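# Place rubber disc under hardness tester gauge foot

## Task

Set the grey rubber disc onto the round table of the hardness tester so that the foot of the gauge sits on top of the disc, then release it from the gripper.

## Robot and tools

Robot: two arms, left_arm and right_arm, each ending in a parallel two-finger gripper. The fingers extend along the gripper's own +z axis and close along its y axis. The reported gripper position is the midpoint between the finger pads, roughly 1 cm short of the fingertips.

Scene frame: origin on the table surface midway between the arms; +x points away from the robot over the table, +z points up, and left_arm sits on the +y side. The names left and right refer to the arms, not to sides of any image. Each result's state line lists, per arm, end_effector_position (metres) and end_effector_quat_wxyz in this frame; the printed position may be somewhat wrong, especially at long reach. Hand target lines show the pose each arm is currently being driven toward. Joint positions end with the measured finger opening in metres; joint torques follow the same joint order minus the gripper, carry fixed offsets and noise, and are nonzero even with no load.

Row layout (used by execute_actions and move): a single flat list of 14 numbers, each in [-1, 1], always covering both arms: dx, dy, dz, rx, ry, rz, opening for left_arm, followed by the same seven for right_arm. The first six of each arm are an offset, not a pose: a displacement from the gripper's measured pose at the start of the action (or, for move, from the pose shown in the latest result), expressed in that gripper's own axes. Scale: 1.0 equals 0.6 m for dx, dy, dz and 180 degrees for the rotation; rx, ry, rz form one rotation vector. Opening is absolute, not an offset: +1 fully open (0.094 m), -1 closed. Put zeros for an arm that should not move, but give it its intended opening.

execute_actions(actions): a list of up to 15 actions, run one after another. Each action is a table of at most 15 rows; each row lasts one control step of 1/30 s, and a short table repeats its final row to fill 15 steps. Every row in an action is measured from the same starting pose, not from the row before. An empty list just returns the current state and images. Per step the command is clipped to within 70 mm and 16 degrees of the measured pose, so big offsets need several actions; after an action the arm travels at most to its last clipped pose. If position and orientation conflict, position wins.

move(target, speed, blocking): target is one 14-number row as above, an offset from the latest reported pose; each gripper follows a straight line toward it, both arms finishing together, taking 0.5 to 10 s (cut off at 10 s). speed is the path's top speed in m/s, 0.002 to 0.5, default 0.25; rotation is capped at twice that in rad/s. Openings are sent at the start. Paths do not avoid obstacles or the other arm, and grippers may lag, stray or overshoot speed. Faster motion and targets set deeper past a contact mean harder impacts and pushes. With blocking=false the result comes after 0.5 s while motion continues; until a result reports the end, further actions and moves are rejected, so call wait or stop. The move: line reports the ending (done, off_target, moving, held, fault) and limits (paced = command clipped; held = a check blocked some steps, after which the arm may jump faster), plus each gripper's remaining distance.

wait(seconds): 0 to 10; lets the simulation run holding the last commands; returns early if a move ends. stop(): brakes a running move; needs stopping room; fingers continue. zoom_image(camera, region): enlarges part of the latest image; camera is cam_head_left, cam_head_right, cam_left_wrist or cam_right_wrist (all 504x504); region [x0, y0, x1, y1] in pixels from the top-left, at most 504 by 504. finished_scene(scene): ends the scene with the given number; irreversible, and the goal must be met and stable.

Practical notes: arms usually end a centimetre or more low of the command, and zero offsets can let them droop further; to hold an arm, first send the correction back to its desired pose, then zeros, raising the aim if it still sags. A pose unreachable line means a clearance check altered or blocked that arm's command. grip_measured uses the same scale as the commanded opening; each gripper reads off by up to about 1 mm. To grasp, command about 0.03 below grip_measured (less for a gentler hold); pad force tops out near 50 to 62 N and is weaker on very thin parts. Joint limits (rad): waist -2.880 to 2.880, shoulder 0 to 3.142, elbow 0 to 3.019, wrist pitch -1.693 to 1.571, wrist yaw -1.571 to 1.571, wrist roll -2.094 to 2.094. Holding loads heats motors: MOTOR HOT appears at 85 °C, and at 100 °C an OVER-TEMPERATURE FAULT drops that arm. Occasional external tugs on held parts or pushes on loose ones may occur.

Avoid: knocking or setting anything off the table (task fails), dropping or slipping the disc, slamming or hard pressing, and letting the arms collide or push each other. Lower the disc gently onto the tester's table beneath the foot, then open the gripper and back away slowly.

Each tool is called after "Emit:" in YAML: its name, and indented under it one key for each argument.

## Session

I'll start by looking at the scene's current state.

Emit:
execute_actions:
  actions: []

Scene clock: 0.00 s.
left_arm: end_effector_position=(+0.2460, +0.5827, +0.1527) grip_measured=+1.000 end_effector_quat_wxyz=(-0.036, +0.152, +0.931, +0.329) | right_arm: end_effector_position=(+0.4888, +0.0795, +0.3536) grip_measured=+1.000 end_effector_quat_wxyz=(+0.732, -0.466, +0.458, -0.193)
Joint positions: left_arm=[ 0.776  0.976  0.627 -0.709 -0.46   1.173  0.094] | right_arm=[ 0.745  1.559  1.031  0.675  0.16  -1.075  0.094]
Joint velocities: left_arm=[ 0.005 -0.015 -0.017 -0.007  0.007  0.007  0.   ] | right_arm=[ 0.005 -0.005 -0.007 -0.012 -0.037  0.037  0.   ]
Joint torques (N m, as the arm reports them, + toward a larger angle): no reading
Hand target (left_arm): +0.254, +0.590, +0.169; -0.025, +0.147, +0.928, +0.343
Hand target (right_arm): +0.491, +0.082, +0.367; +0.740, -0.458, +0.453, -0.193

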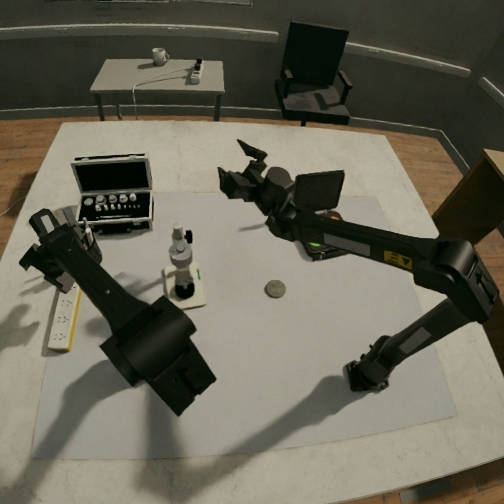

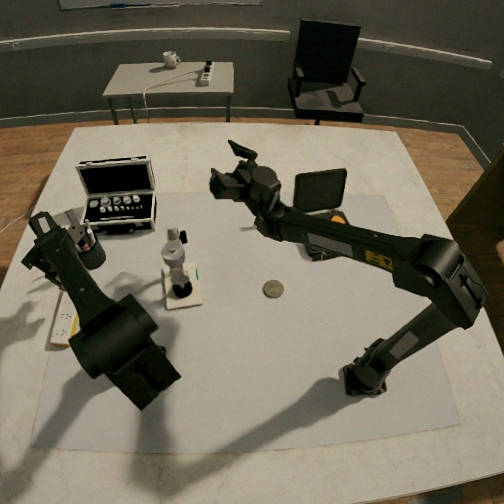

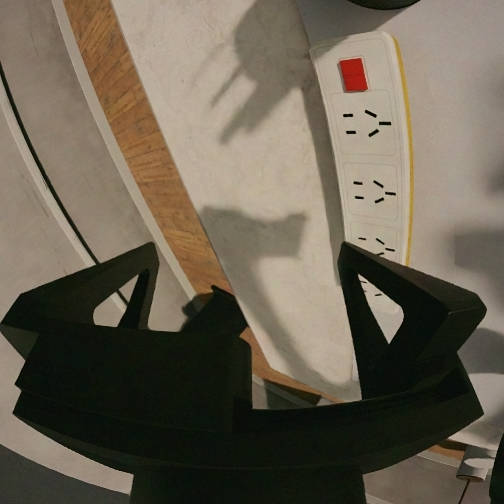

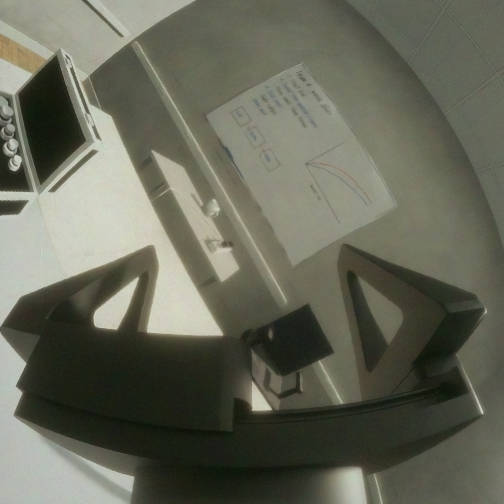

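Emit:
zoom_image:
  camera: "cam_head_left"
  region: [130, 200, 310, 330]

Region (130, 200, 310, 330) of cam_head_left's 504x504 image, scaled by 2.800, with more detail than that image has.

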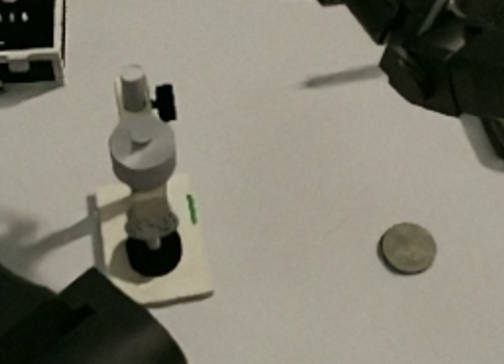

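Emit:
zoom_image:
  camera: "cam_head_right"
  region: [140, 215, 230, 320]

Emit:
zoom_image:
  camera: "cam_head_left"
  region: [240, 265, 310, 315]

Region (140, 215, 230, 320) of cam_head_right's 504x504 image, scaled by 4.800, with more detail than that image has; it fills the left 432 columns of this view, and the rest is white.

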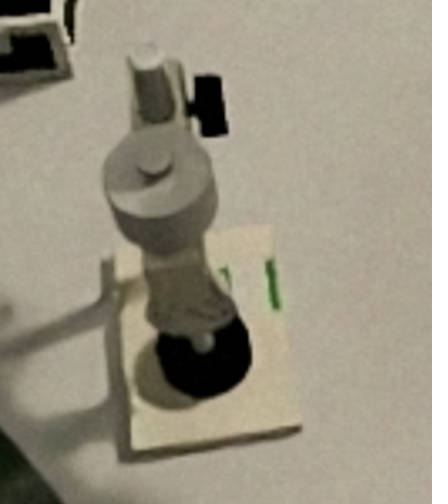

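Region (240, 265, 310, 315) of cam_head_left's 504x504 image, scaled by 7.200, with more detail than that image has; it fills the top 360 rows of this view, and the rest is white.

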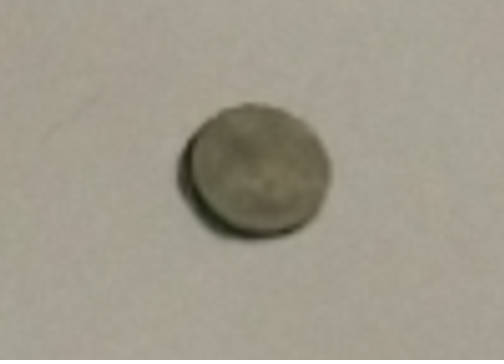

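Emit:
zoom_image:
  camera: "cam_head_left"
  region: [200, 120, 360, 260]

Region (200, 120, 360, 260) of cam_head_left's 504x504 image, scaled by 3.150, with more detail than that image has; it fills the top 441 rows of this view, and the rest is white.

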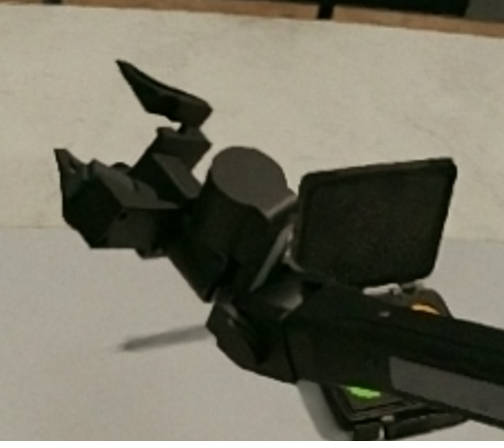

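Emit:
zoom_image:
  camera: "cam_head_left"
  region: [0, 180, 160, 360]

Region (0, 180, 160, 360) of cam_head_left's 504x504 image, scaled by 2.800, with more detail than that image has.

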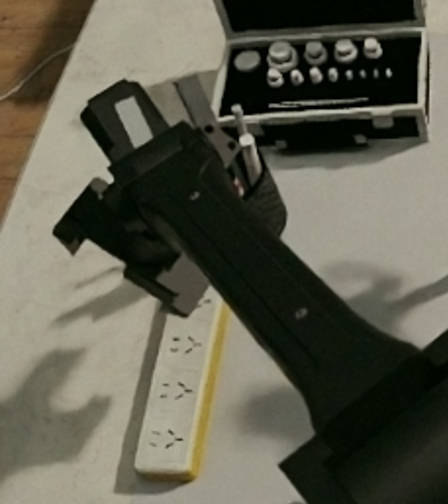

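Emit:
move:
  target: [0.0201, 0.0890, -0.2469, 0.2149, -0.0235, -0.0993, 1, 0.0007, 0.0315, -0.4238, -0.1514, 0.5741, 0.3654, 1]
  speed: 0.35

Scene clock: 123.60 s.
left_arm: end_effector_position=(+0.2396, +0.5168, +0.2801) grip_measured=+1.000 end_effector_quat_wxyz=(-0.010, +0.010, +1.000, -0.015) | right_arm: end_effector_position=(+0.2630, -0.0502, +0.2890) grip_measured=+1.000 end_effector_quat_wxyz=(-0.004, -0.022, +1.000, -0.011)
Joint positions: left_arm=[ 0.887  1.118  1.184 -1.672  0.005  0.858  0.094] | right_arm=[ 0.795  1.399  1.45  -1.641  0.011  0.705  0.094]
Joint velocities: left_arm=[ 0.005 -0.005  0.012 -0.027  0.081 -0.007  0.   ] | right_arm=[-0.005 -0.015 -0.002 -0.007 -0.066  0.037  0.   ]
Joint torques (N m, as the arm reports them, + toward a larger angle): left_arm=[ 1.37 -3.99 14.67 -0.21  0.3  -0.16] | right_arm=[ 0.92 -7.48 14.11  0.07  0.    0.12]
Hand target (left_arm): +0.246, +0.531, +0.302; +0.005, -0.003, +1.000, -0.000
Hand target (right_arm): +0.271, -0.044, +0.300; +0.003, -0.014, +1.000, -0.002
Off the commanded pose (left_arm): 0.028 m, 2 deg.
Off the commanded pose (right_arm): 0.017 m, 3 deg.
move: off_target (left_arm, right_arm)

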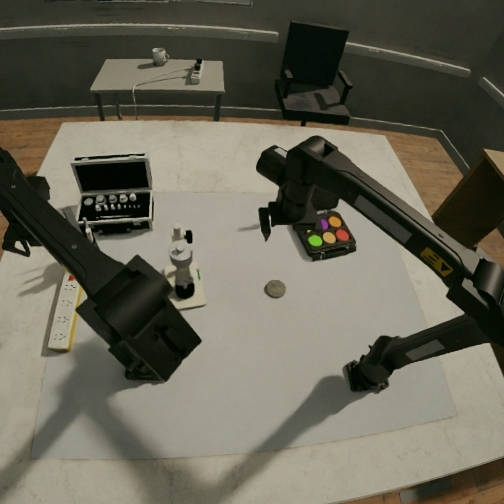

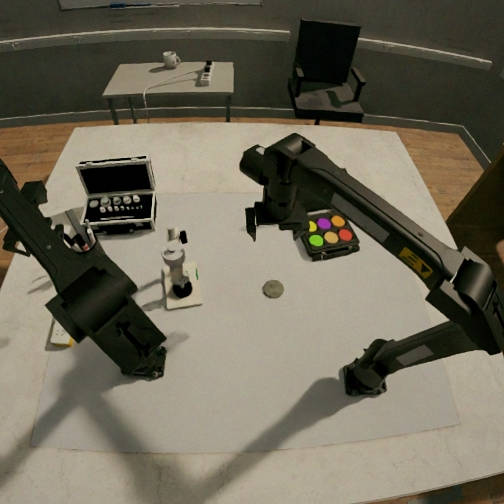

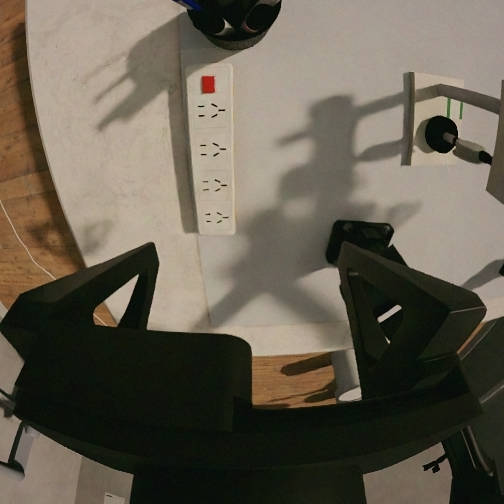

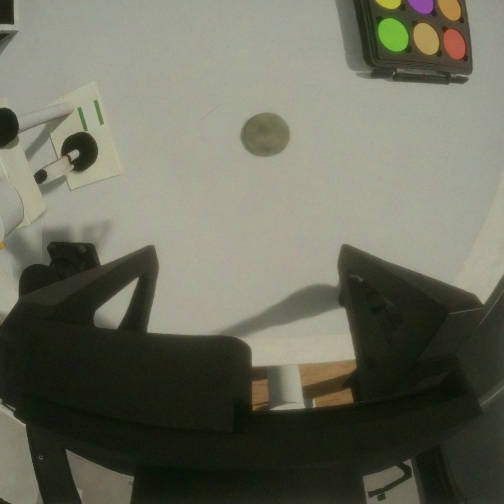

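Emit:
zoom_image:
  camera: "cam_right_wrist"
  region: [0, 60, 160, 260]

Region (0, 60, 160, 260) of cam_right_wrist's 504x504 image, scaled by 2.520, with more detail than that image has; it fills the left 403 columns of this view, and the rest is white.

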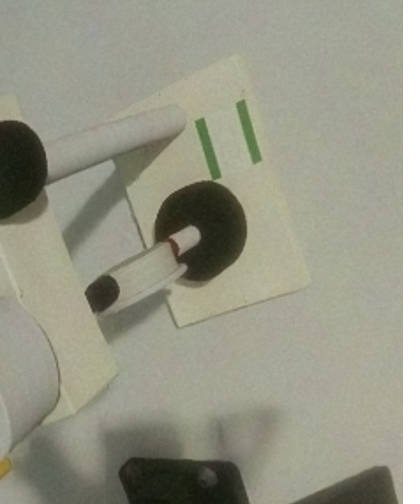

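Emit:
zoom_image:
  camera: "cam_head_left"
  region: [220, 120, 380, 300]

Region (220, 120, 380, 300) of cam_head_left's 504x504 image, scaled by 2.800, with more detail than that image has.

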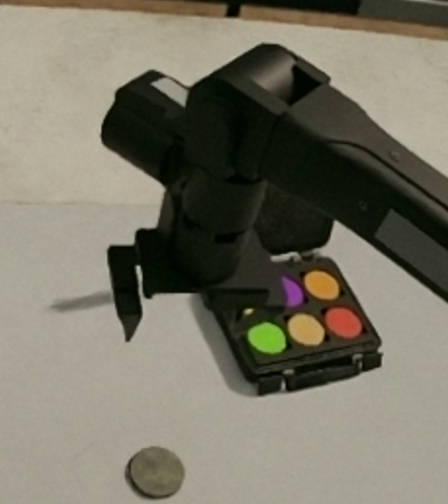

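Emit:
zoom_image:
  camera: "cam_right_wrist"
  region: [200, 80, 340, 200]

Region (200, 80, 340, 200) of cam_right_wrist's 504x504 image, scaled by 3.600, with more detail than that image has; it fills the top 432 rows of this view, and the rest is white.

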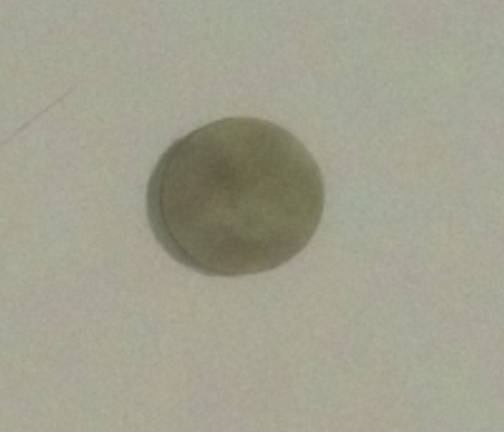

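Emit:
zoom_image:
  camera: "cam_left_wrist"
  region: [380, 50, 504, 210]

Region (380, 50, 504, 210) of cam_left_wrist's 504x504 image, scaled by 3.150, with more detail than that image has; it fills the left 391 columns of this view, and the rest is white.

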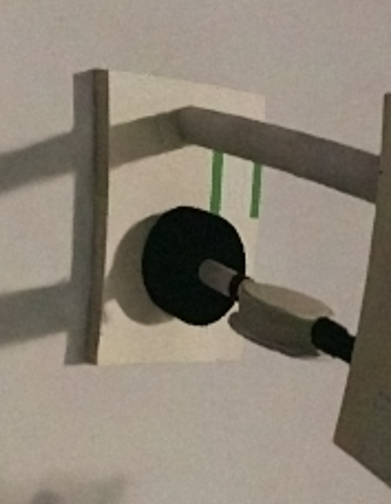

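Emit:
zoom_image:
  camera: "cam_right_wrist"
  region: [0, 220, 504, 420]

Region (0, 220, 504, 420) of cam_right_wrist's 504x504 image, scaled by 1.000; it fills the top 200 rows of this view, and the rest is white.

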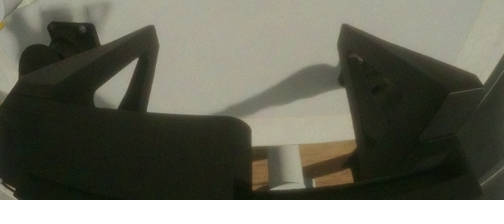

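Emit:
zoom_image:
  camera: "cam_head_right"
  region: [150, 220, 220, 315]

Region (150, 220, 220, 315) of cam_head_right's 504x504 image, scaled by 5.305, with more detail than that image has; it fills the left 371 columns of this view, and the rest is white.

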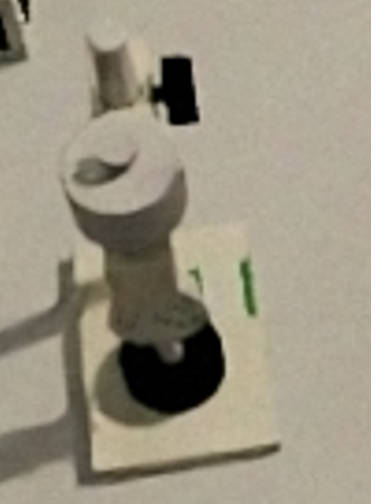

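Emit:
move:
  target: [-0.1977, -0.5245, -0.0046, -0.0095, -0.0064, -0.0064, 1, -0.2012, -0.1820, 0.3040, -0.2145, -0.2277, -0.4515, 1]
  speed: 0.35

Scene clock: 246.83 s.
left_arm: end_effector_position=(+0.3338, +0.2062, +0.2637) grip_measured=+1.000 end_effector_quat_wxyz=(-0.040, -0.002, +0.999, +0.003) | right_arm: end_effector_position=(+0.3704, -0.1557, +0.0938) grip_measured=+1.000 end_effector_quat_wxyz=(-0.288, +0.634, -0.650, -0.304)
Joint positions: left_arm=[-0.261  1.183  1.188 -1.654  0.018 -0.312  0.094] | right_arm=[ 0.133  1.583  0.939 -0.844 -0.861 -1.42   0.094]
Joint velocities: left_arm=[-0.015 -0.015 -0.007 -0.012 -0.051 -0.037  0.   ] | right_arm=[-0.015 -0.005 -0.002  0.017 -0.022 -0.037  0.   ]
Joint torques (N m, as the arm reports them, + toward a larger angle): left_arm=[-0.75 -5.55 14.74  0.75 -0.07 -0.14] | right_arm=[ 0.98 -8.93 11.39  0.17 -0.59 -0.07]
Hand target (left_arm): +0.353, +0.197, +0.286; -0.008, -0.000, +1.000, -0.005
Hand target (right_arm): +0.384, -0.155, +0.104; -0.299, +0.639, -0.643, -0.297
Off the commanded pose (left_arm): 0.033 m, 5 deg.
Off the commanded pose (right_arm): 0.022 m, 2 deg.
move: off_target (left_arm, right_arm)

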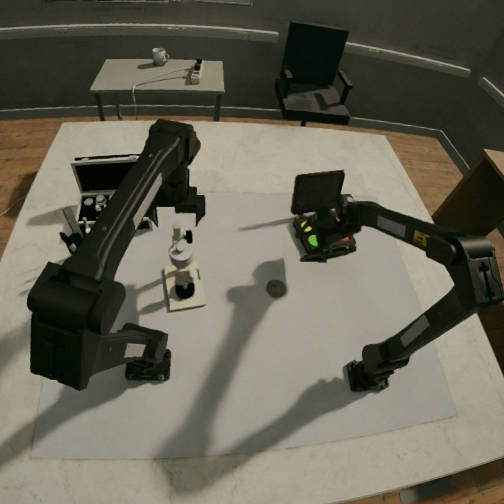

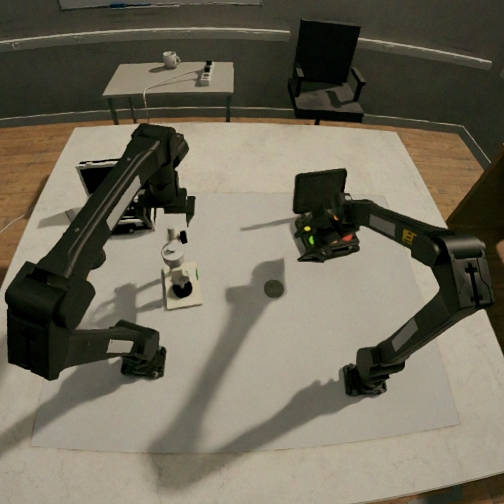

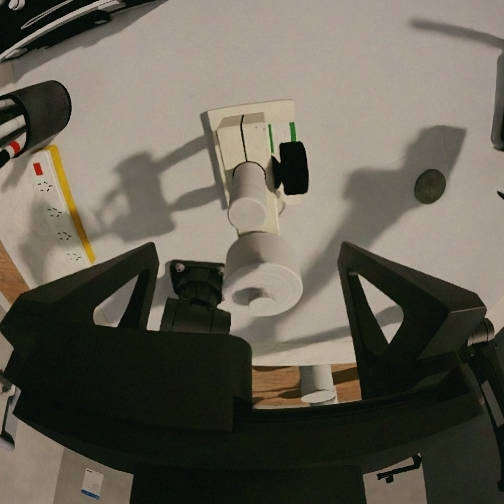

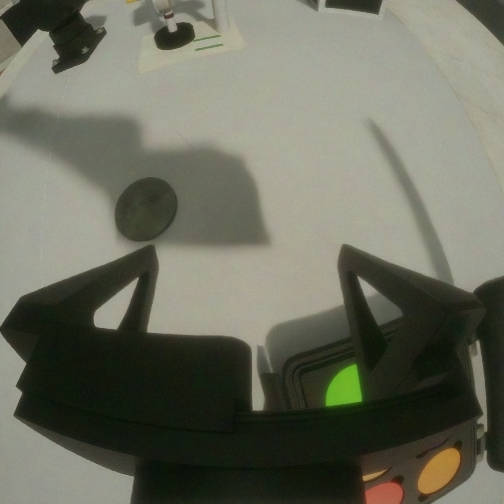

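Emit:
zoom_image:
  camera: "cam_head_left"
  region: [250, 160, 400, 310]

Region (250, 160, 400, 310) of cam_head_left's 504x504 image, scaled by 3.360, with more detail than that image has.

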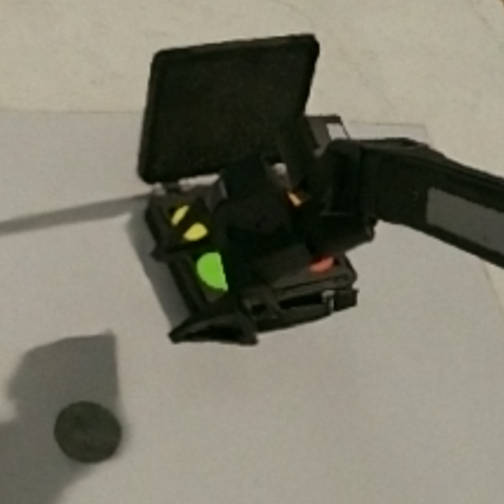

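Emit:
zoom_image:
  camera: "cam_left_wrist"
  region: [150, 80, 350, 340]

Region (150, 80, 350, 340) of cam_left_wrist's 504x504 image, scaled by 1.938, with more detail than that image has; it fills the left 388 columns of this view, and the rest is white.

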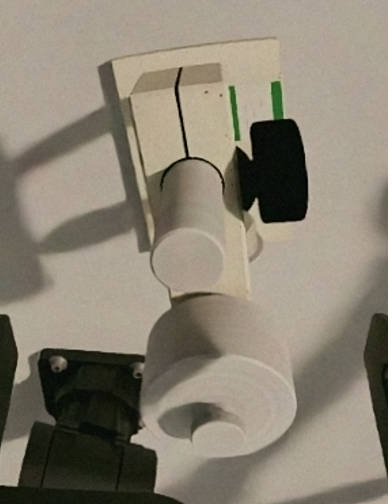

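Emit:
zoom_image:
  camera: "cam_right_wrist"
  region: [120, 0, 260, 90]

Region (120, 0, 260, 90) of cam_right_wrist's 504x504 image, scaled by 3.600, with more detail than that image has; it fills the top 324 rows of this view, and the rest is white.

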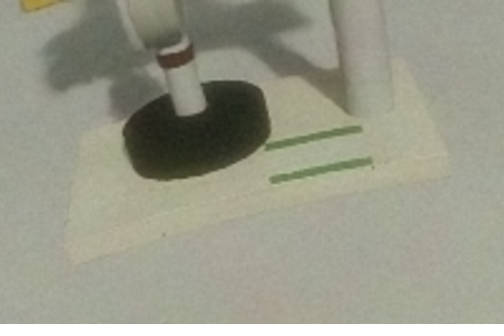

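Emit:
zoom_image:
  camera: "cam_right_wrist"
  region: [90, 160, 210, 260]

Region (90, 160, 210, 260) of cam_right_wrist's 504x504 image, scaled by 4.200, with more detail than that image has.

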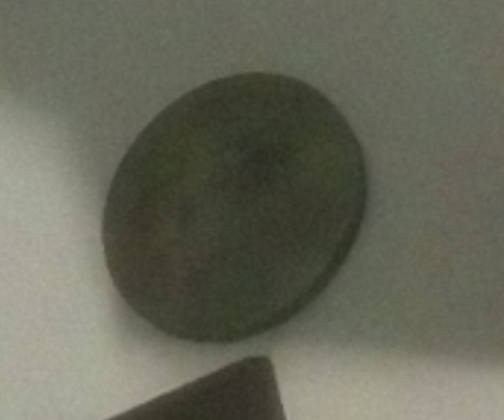

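Emit:
zoom_image:
  camera: "cam_head_left"
  region: [140, 190, 230, 310]

Region (140, 190, 230, 310) of cam_head_left's 504x504 image, scaled by 4.200, with more detail than that image has; it fills the left 378 columns of this view, and the rest is white.

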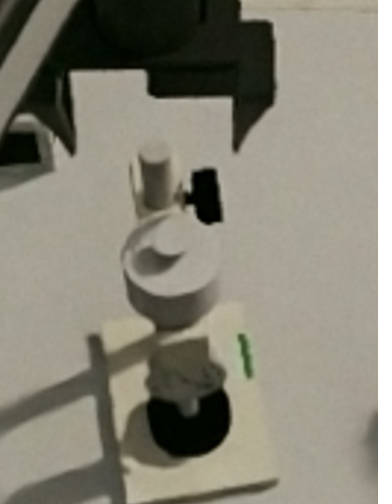

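Emit:
move:
  target: [0.1258, -0.0012, -0.0506, 0.0019, -0.0255, 0.0013, 1, -0.0394, 0.1607, 0.1146, 0.0022, -0.0861, -0.0099, 1]
  speed: 0.25

Scene clock: 368.13 s.
left_arm: end_effector_position=(+0.2642, +0.2048, +0.3054) grip_measured=+1.000 end_effector_quat_wxyz=(+0.043, -0.001, +0.999, -0.020) | right_arm: end_effector_position=(+0.2751, -0.0858, +0.0686) grip_measured=+1.000 end_effector_quat_wxyz=(-0.379, +0.594, -0.598, -0.381)
Joint positions: left_arm=[-0.367  0.91   1.118 -1.684  0.002 -0.418  0.094] | right_arm=[ 0.301  1.48   0.545 -0.138 -1.07  -1.011  0.094]
Joint velocities: left_arm=[-0.005 -0.005  0.002  0.012  0.022 -0.007  0.   ] | right_arm=[-0.005  0.005  0.002 -0.007  0.051  0.051  0.   ]
Joint torques (N m, as the arm reports them, + toward a larger angle): left_arm=[-0.97 -2.46  8.61  0.25 -0.07 -0.08] | right_arm=[ 1.59 -7.23  6.13  1.47 -0.31  0.15]
Hand target (left_arm): +0.260, +0.203, +0.300; +0.033, +0.002, +0.999, -0.015
Hand target (right_arm): +0.276, -0.085, +0.071; -0.383, +0.594, -0.598, -0.379
Off the commanded pose (left_arm): 0.006 m, 5 deg.
Off the commanded pose (right_arm): 0.002 m, 0 deg.
joint sent to its limit (left arm) — the command would take joint 4 (wrist pitch) past its lower limit, so that joint was sent only as far as its limit.
move: off_target (left_arm)

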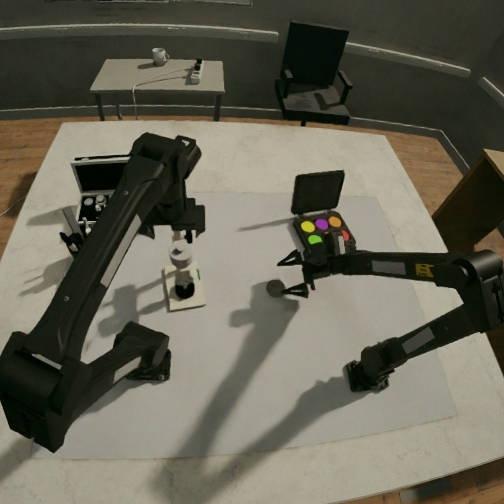

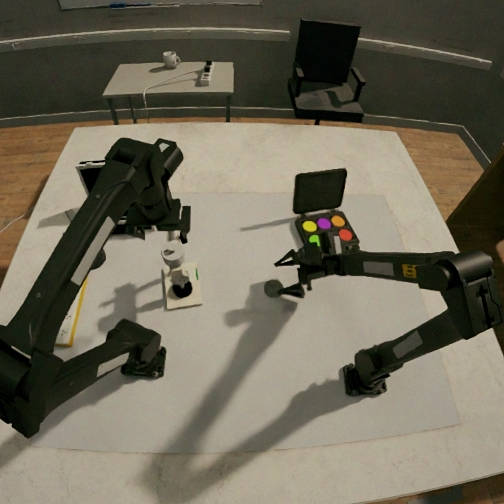

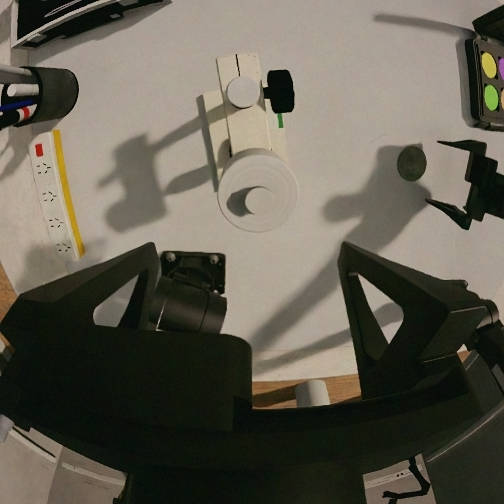

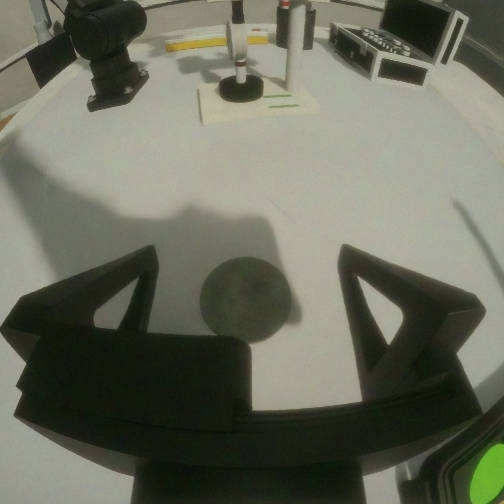

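Emit:
execute_actions:
  actions: []

Scene clock: 389.77 s.
left_arm: end_effector_position=(+0.2642, +0.2048, +0.3054) grip_measured=+1.000 end_effector_quat_wxyz=(+0.043, -0.001, +0.999, -0.020) | right_arm: end_effector_position=(+0.2751, -0.0858, +0.0687) grip_measured=+1.000 end_effector_quat_wxyz=(-0.379, +0.593, -0.599, -0.382)
Joint positions: left_arm=[-0.367  0.91   1.118 -1.684  0.002 -0.418  0.094] | right_arm=[ 0.301  1.48   0.545 -0.137 -1.07  -1.007  0.094]
Joint velocities: left_arm=[ 0.005 -0.015  0.002 -0.007 -0.037 -0.022  0.   ] | right_arm=[ 0.005 -0.005  0.002  0.012 -0.081 -0.037  0.   ]
Joint torques (N m, as the arm reports them, + toward a larger angle): left_arm=[-0.98 -2.52  8.64  0.28 -0.07 -0.12] | right_arm=[ 1.56 -7.31  6.1   1.4  -0.31  0.11]
Hand target (left_arm): +0.260, +0.203, +0.300; +0.033, +0.002, +0.999, -0.015
Hand target (right_arm): +0.276, -0.085, +0.071; -0.383, +0.594, -0.598, -0.379
Off the commanded pose (left_arm): 0.006 m, 5 deg.
Off the commanded pose (right_arm): 0.002 m, 0 deg.

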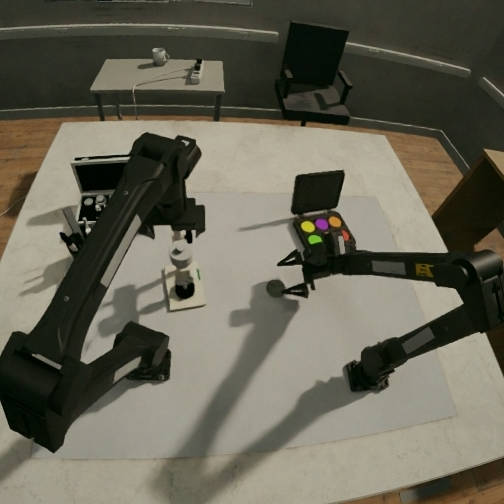

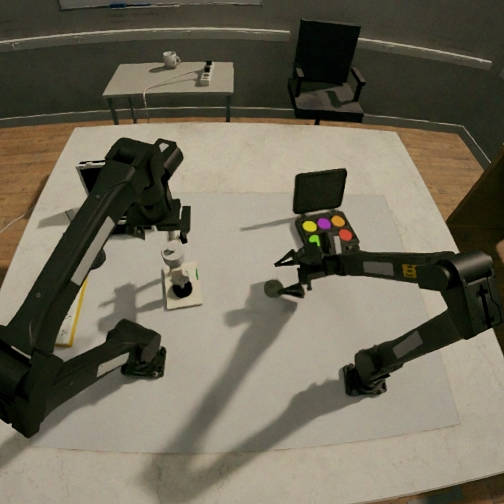

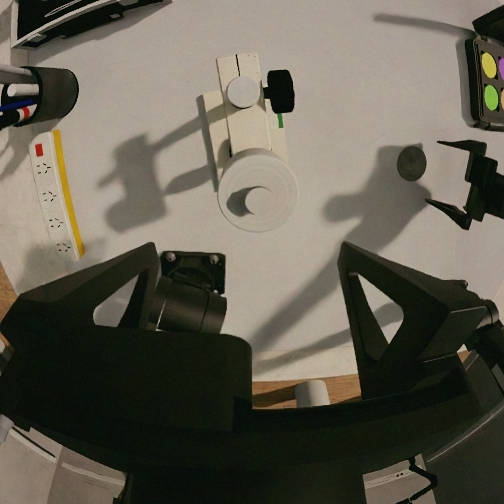

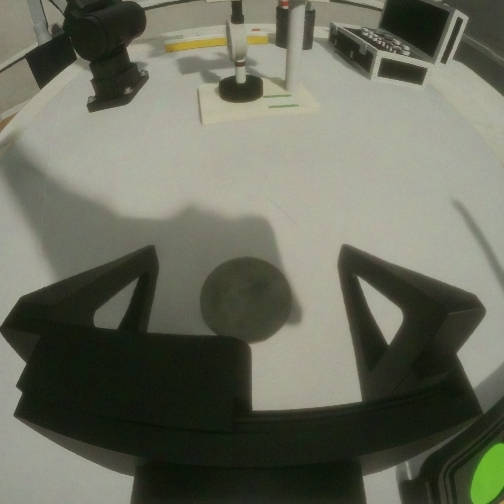

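Emit:
move:
  target: [0, 0, 0, 0, 0, 0, 1, 0.0807, 0.0017, 0.0358, 0, 0, 0, 1]
  speed: 0.1

Scene clock: 398.60 s.
left_arm: end_effector_position=(+0.2642, +0.2048, +0.3054) grip_measured=+1.000 end_effector_quat_wxyz=(+0.043, -0.001, +0.999, -0.020) | right_arm: end_effector_position=(+0.2725, -0.0865, +0.0164) grip_measured=+1.000 end_effector_quat_wxyz=(-0.376, +0.592, -0.601, -0.383)
Joint positions: left_arm=[-0.367  0.91   1.118 -1.684  0.002 -0.418  0.094] | right_arm=[ 0.301  1.656  0.513  0.062 -1.07  -1.007  0.094]
Joint velocities: left_arm=[-0.015 -0.005  0.012 -0.007 -0.037  0.051  0.   ] | right_arm=[ 0.005 -0.005  0.007  0.007 -0.066 -0.007  0.   ]
Joint torques (N m, as the arm reports them, + toward a larger angle): left_arm=[ 0.11 -2.94  9.42  0.65  0.05 -0.02] | right_arm=[ 1.41 -7.32  4.65  1.39 -0.44  0.04]
Hand target (left_arm): +0.264, +0.205, +0.305; +0.043, -0.001, +0.999, -0.020
Hand target (right_arm): +0.273, -0.086, +0.016; -0.379, +0.593, -0.599, -0.382
Off the commanded pose (left_arm): 0.000 m, 0 deg.
Off the commanded pose (right_arm): 0.001 m, 0 deg.
move: done

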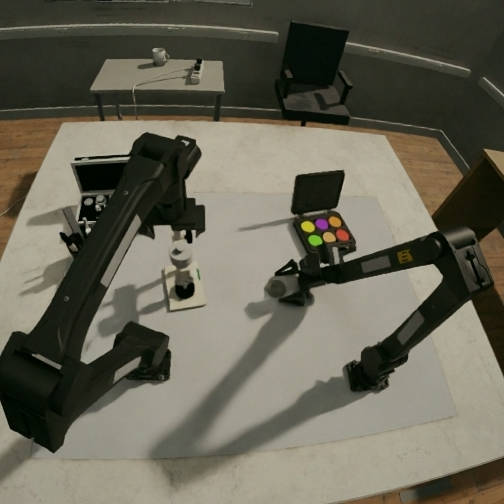

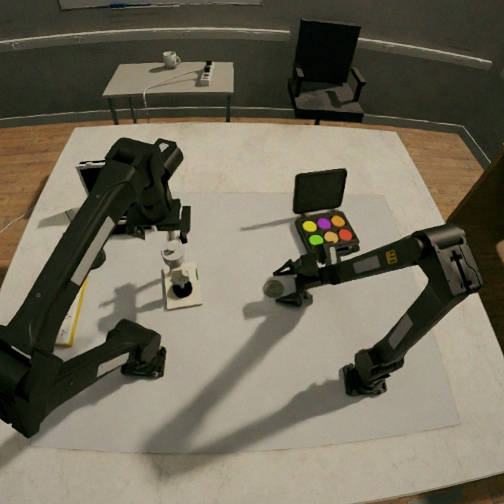

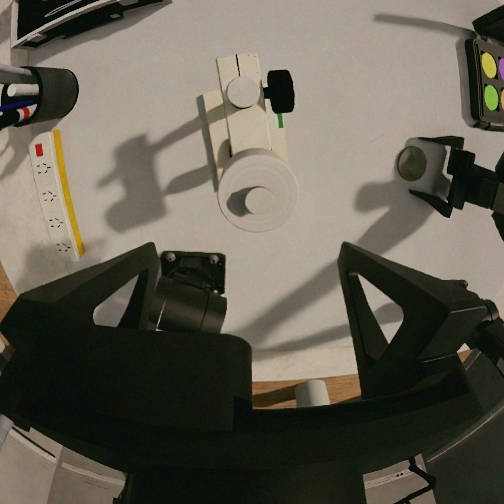

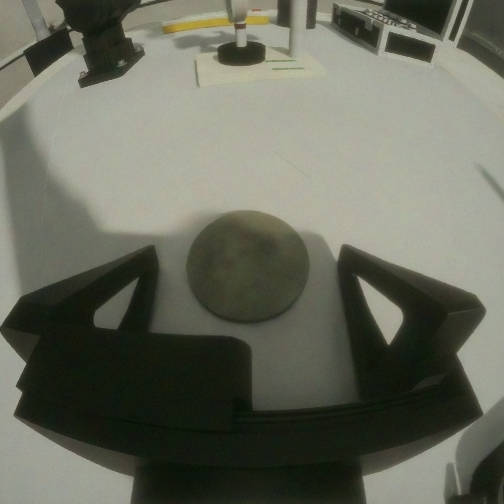

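Emit:
execute_actions:
  actions:
    - [[0,0,0,0,0,0,1,0,0,0,0,0,0,0.2]]
    - [[0,0,0,0,0,0,1,0,0,0,0,0,0,0.2]]

Scene clock: 406.37 s.
left_arm: end_effector_position=(+0.2642, +0.2048, +0.3054) grip_measured=+1.000 end_effector_quat_wxyz=(+0.043, -0.001, +0.999, -0.020) | right_arm: end_effector_position=(+0.2718, -0.0864, +0.0170) grip_measured=+0.202 end_effector_quat_wxyz=(-0.376, +0.591, -0.600, -0.385)
Joint positions: left_arm=[-0.367  0.91   1.118 -1.684  0.002 -0.418  0.094] | right_arm=[ 0.301  1.655  0.512  0.063 -1.075 -1.006  0.056]
Joint velocities: left_arm=[ 0.005 -0.005 -0.002 -0.002 -0.007 -0.095  0.   ] | right_arm=[ 0.005  0.015  0.007 -0.007 -0.022 -0.022 -0.   ]
Joint torques (N m, as the arm reports them, + toward a larger angle): left_arm=[ 0.16 -2.96  9.44  0.65  0.04 -0.03] | right_arm=[ 1.19 -7.19  4.69  0.96 -0.46  0.02]
Hand target (left_arm): +0.264, +0.205, +0.305; +0.043, -0.001, +0.999, -0.020
Hand target (right_arm): +0.272, -0.086, +0.017; -0.376, +0.591, -0.600, -0.385
Off the commanded pose (left_arm): 0.000 m, 0 deg.
Off the commanded pose (right_arm): 0.000 m, 0 deg.

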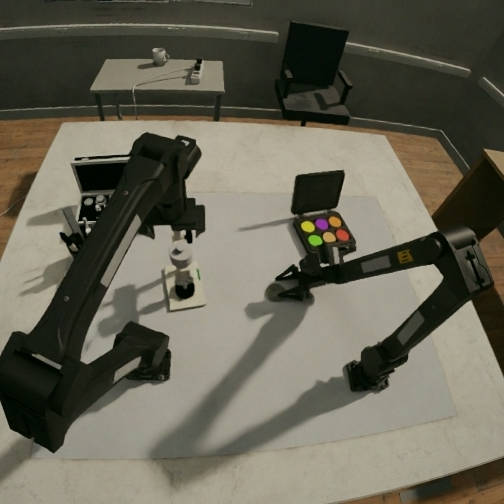

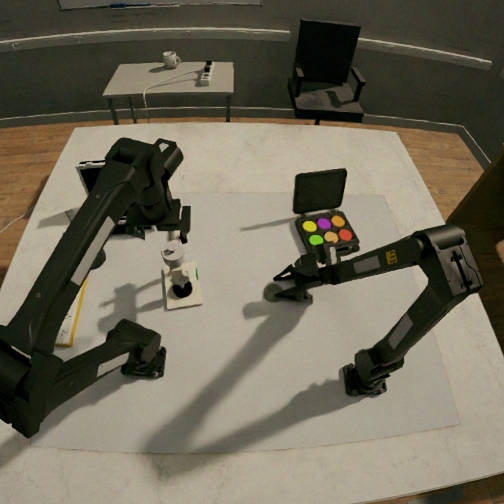

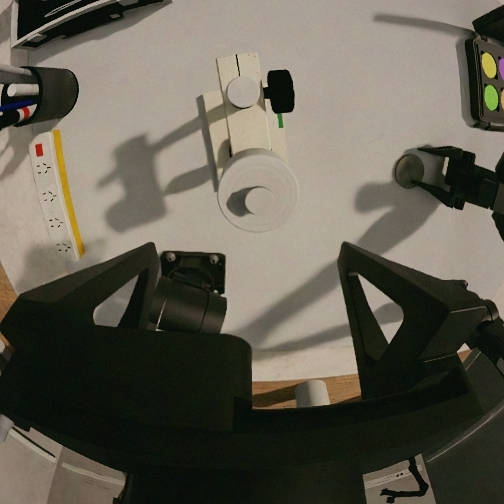

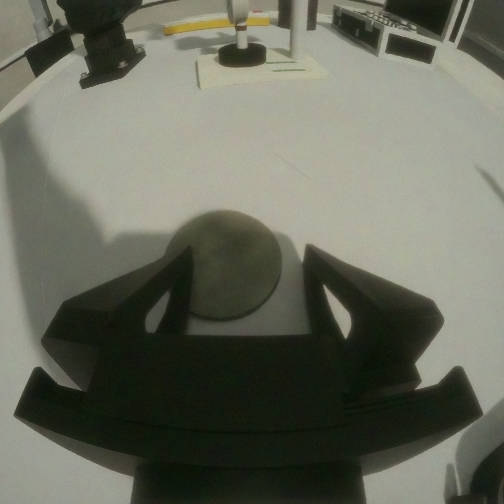

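Emit:
zoom_image:
  camera: "cam_head_left"
  region: [230, 230, 350, 330]

Region (230, 230, 350, 330) of cam_head_left's 504x504 image, scaled by 4.200, with more detail than that image has.

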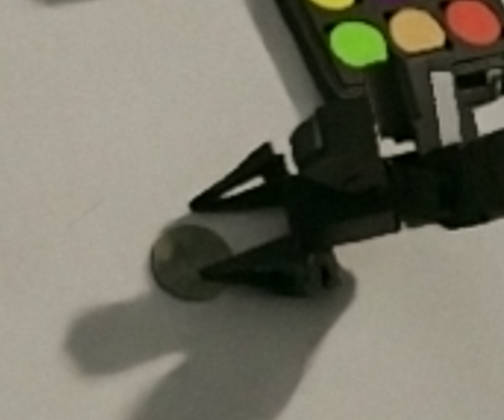

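Emit:
execute_actions:
  actions:
    - [[0,0,0,0,0,0,1,0,0,0,0,0,0,1]]
    - [[0,0,0,0,0,0,1,0,0,0,0,0,0,1]]

Scene clock: 425.43 s.
left_arm: end_effector_position=(+0.2642, +0.2048, +0.3054) grip_measured=+1.000 end_effector_quat_wxyz=(+0.043, -0.001, +0.999, -0.020) | right_arm: end_effector_position=(+0.2718, -0.0864, +0.0170) grip_measured=+1.000 end_effector_quat_wxyz=(-0.376, +0.591, -0.600, -0.385)
Joint positions: left_arm=[-0.367  0.91   1.118 -1.684  0.002 -0.418  0.094] | right_arm=[ 0.301  1.655  0.512  0.063 -1.075 -1.006  0.094]
Joint velocities: left_arm=[ 0.005 -0.005 -0.017 -0.022  0.022 -0.037  0.   ] | right_arm=[-0.005 -0.005 -0.002 -0.002 -0.037 -0.051  0.   ]
Joint torques (N m, as the arm reports them, + toward a larger angle): left_arm=[ 0.14 -2.97  9.44  0.67  0.04 -0.02] | right_arm=[ 1.21 -7.21  4.67  0.97 -0.44  0.02]
Hand target (left_arm): +0.264, +0.205, +0.305; +0.043, -0.001, +0.999, -0.020
Hand target (right_arm): +0.272, -0.086, +0.017; -0.376, +0.591, -0.600, -0.385
Off the commanded pose (left_arm): 0.000 m, 0 deg.
Off the commanded pose (right_arm): 0.000 m, 0 deg.

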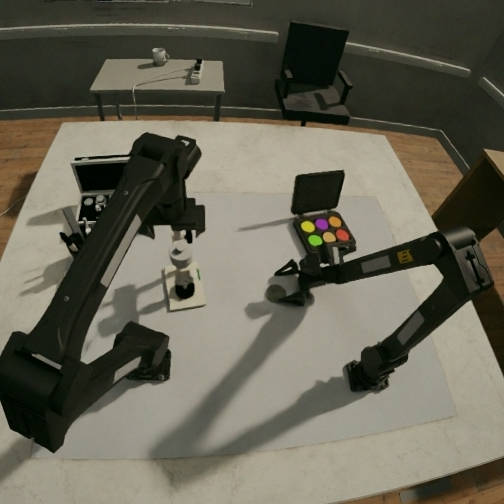

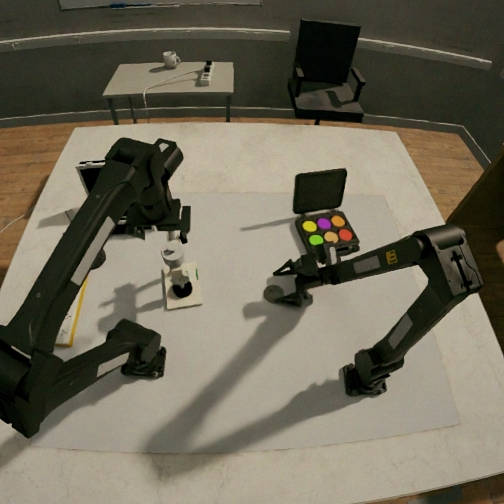

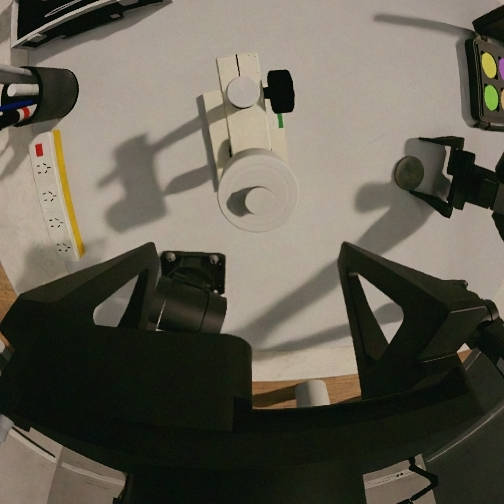

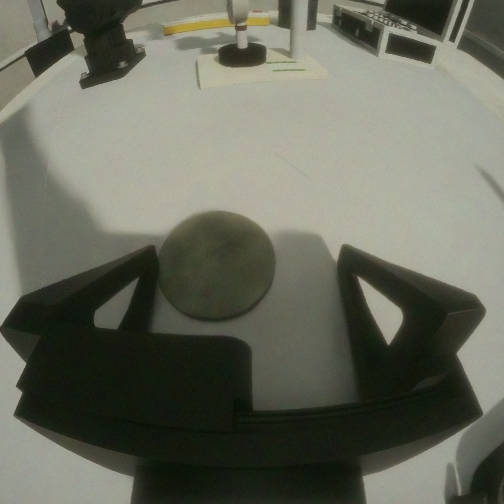

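Emit:
move:
  target: [0, 0, 0, 0, 0, 0, 1, 0.0121, 0.030, 0.0056, 0, 0, 0, 1]
  speed: 0.05

Scene clock: 429.37 s.
left_arm: end_effector_position=(+0.2642, +0.2048, +0.3054) grip_measured=+1.000 end_effector_quat_wxyz=(+0.043, -0.001, +0.999, -0.020) | right_arm: end_effector_position=(+0.2586, -0.0879, +0.0122) grip_measured=+1.000 end_effector_quat_wxyz=(-0.384, +0.594, -0.595, -0.382)
Joint positions: left_arm=[-0.367  0.91   1.118 -1.684  0.002 -0.418  0.094] | right_arm=[ 0.307  1.655  0.466  0.137 -1.074 -0.997  0.094]
Joint velocities: left_arm=[ 0.005 -0.015 -0.002 -0.007  0.007 -0.037  0.   ] | right_arm=[-0.005 -0.024 -0.007  0.002 -0.051  0.007  0.   ]
Joint torques (N m, as the arm reports them, + toward a larger angle): left_arm=[ 0.12 -2.95  9.42  0.66  0.05 -0.03] | right_arm=[ 2.16 -7.    3.56  1.18 -0.21  0.21]
Hand target (left_arm): +0.264, +0.205, +0.305; +0.043, -0.001, +0.999, -0.020
Hand target (right_arm): +0.254, -0.086, +0.010; -0.377, +0.592, -0.600, -0.385
Off the commanded pose (left_arm): 0.000 m, 0 deg.
Off the commanded pose (right_arm): 0.006 m, 1 deg.
move: done

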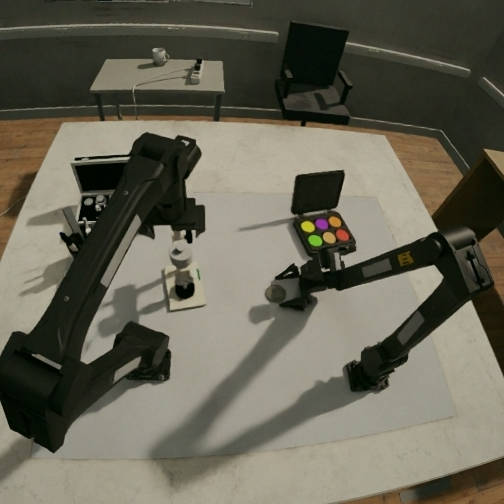

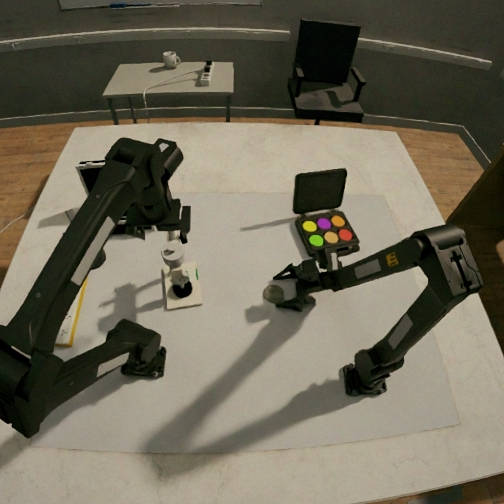

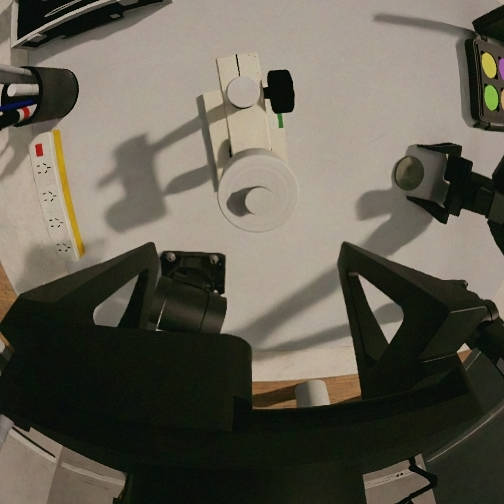

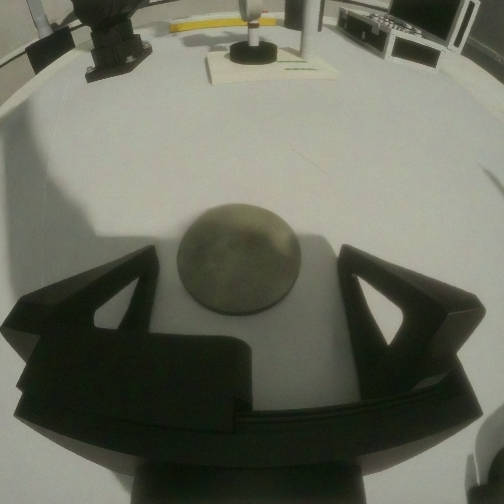

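Emit:
execute_actions:
  actions:
    - [[0,0,0,0,0,0,1,0.009,0.0067,0.0042,0,0,0,1]]
    - [[0,0,0,0,0,0,1,0,0,0,0,0,0,1]]

Scene clock: 444.27 s.
left_arm: end_effector_position=(+0.2642, +0.2048, +0.3054) grip_measured=+1.000 end_effector_quat_wxyz=(+0.043, -0.001, +0.999, -0.020) | right_arm: end_effector_position=(+0.2578, -0.0880, +0.0117) grip_measured=+1.000 end_effector_quat_wxyz=(-0.389, +0.596, -0.591, -0.379)
Joint positions: left_arm=[-0.367  0.91   1.118 -1.684  0.002 -0.418  0.094] | right_arm=[ 0.307  1.657  0.458  0.163 -1.074 -0.996  0.094]
Joint velocities: left_arm=[ 0.005 -0.005 -0.022 -0.007  0.022  0.022  0.   ] | right_arm=[ 0.005 -0.015  0.007 -0.002  0.066  0.037  0.   ]
Joint torques (N m, as the arm reports them, + toward a larger angle): left_arm=[ 0.12 -2.98  9.43  0.66  0.05 -0.02] | right_arm=[ 1.27 -6.77  4.19  1.02 -0.43  0.01]
Hand target (left_arm): +0.264, +0.205, +0.305; +0.043, -0.001, +0.999, -0.020
Hand target (right_arm): +0.258, -0.088, +0.012; -0.389, +0.596, -0.591, -0.379
Off the commanded pose (left_arm): 0.000 m, 0 deg.
Off the commanded pose (right_arm): 0.000 m, 0 deg.

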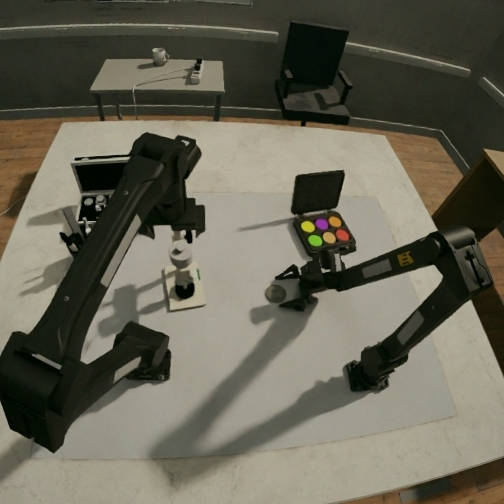

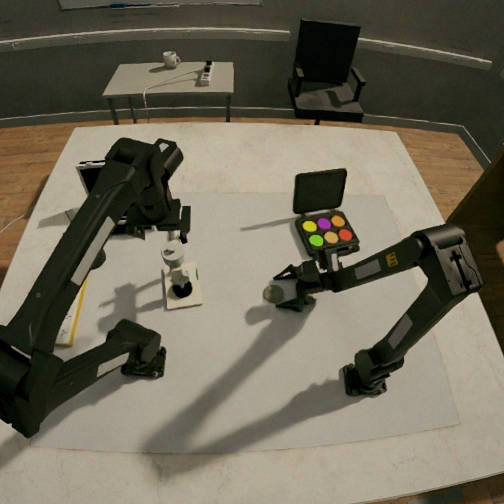

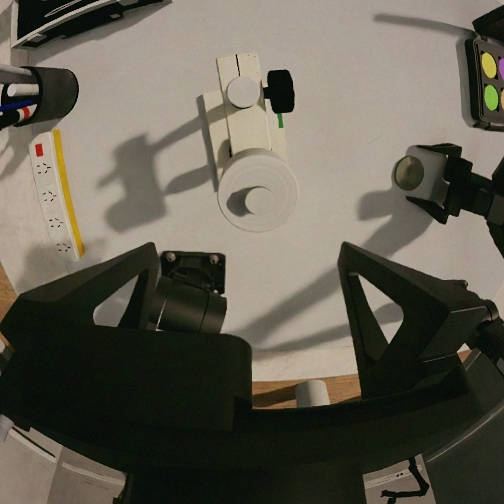

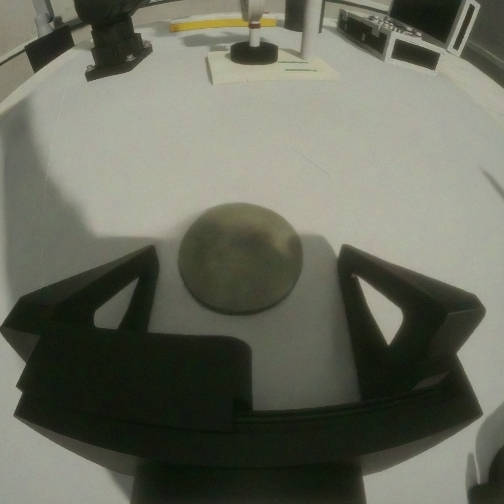

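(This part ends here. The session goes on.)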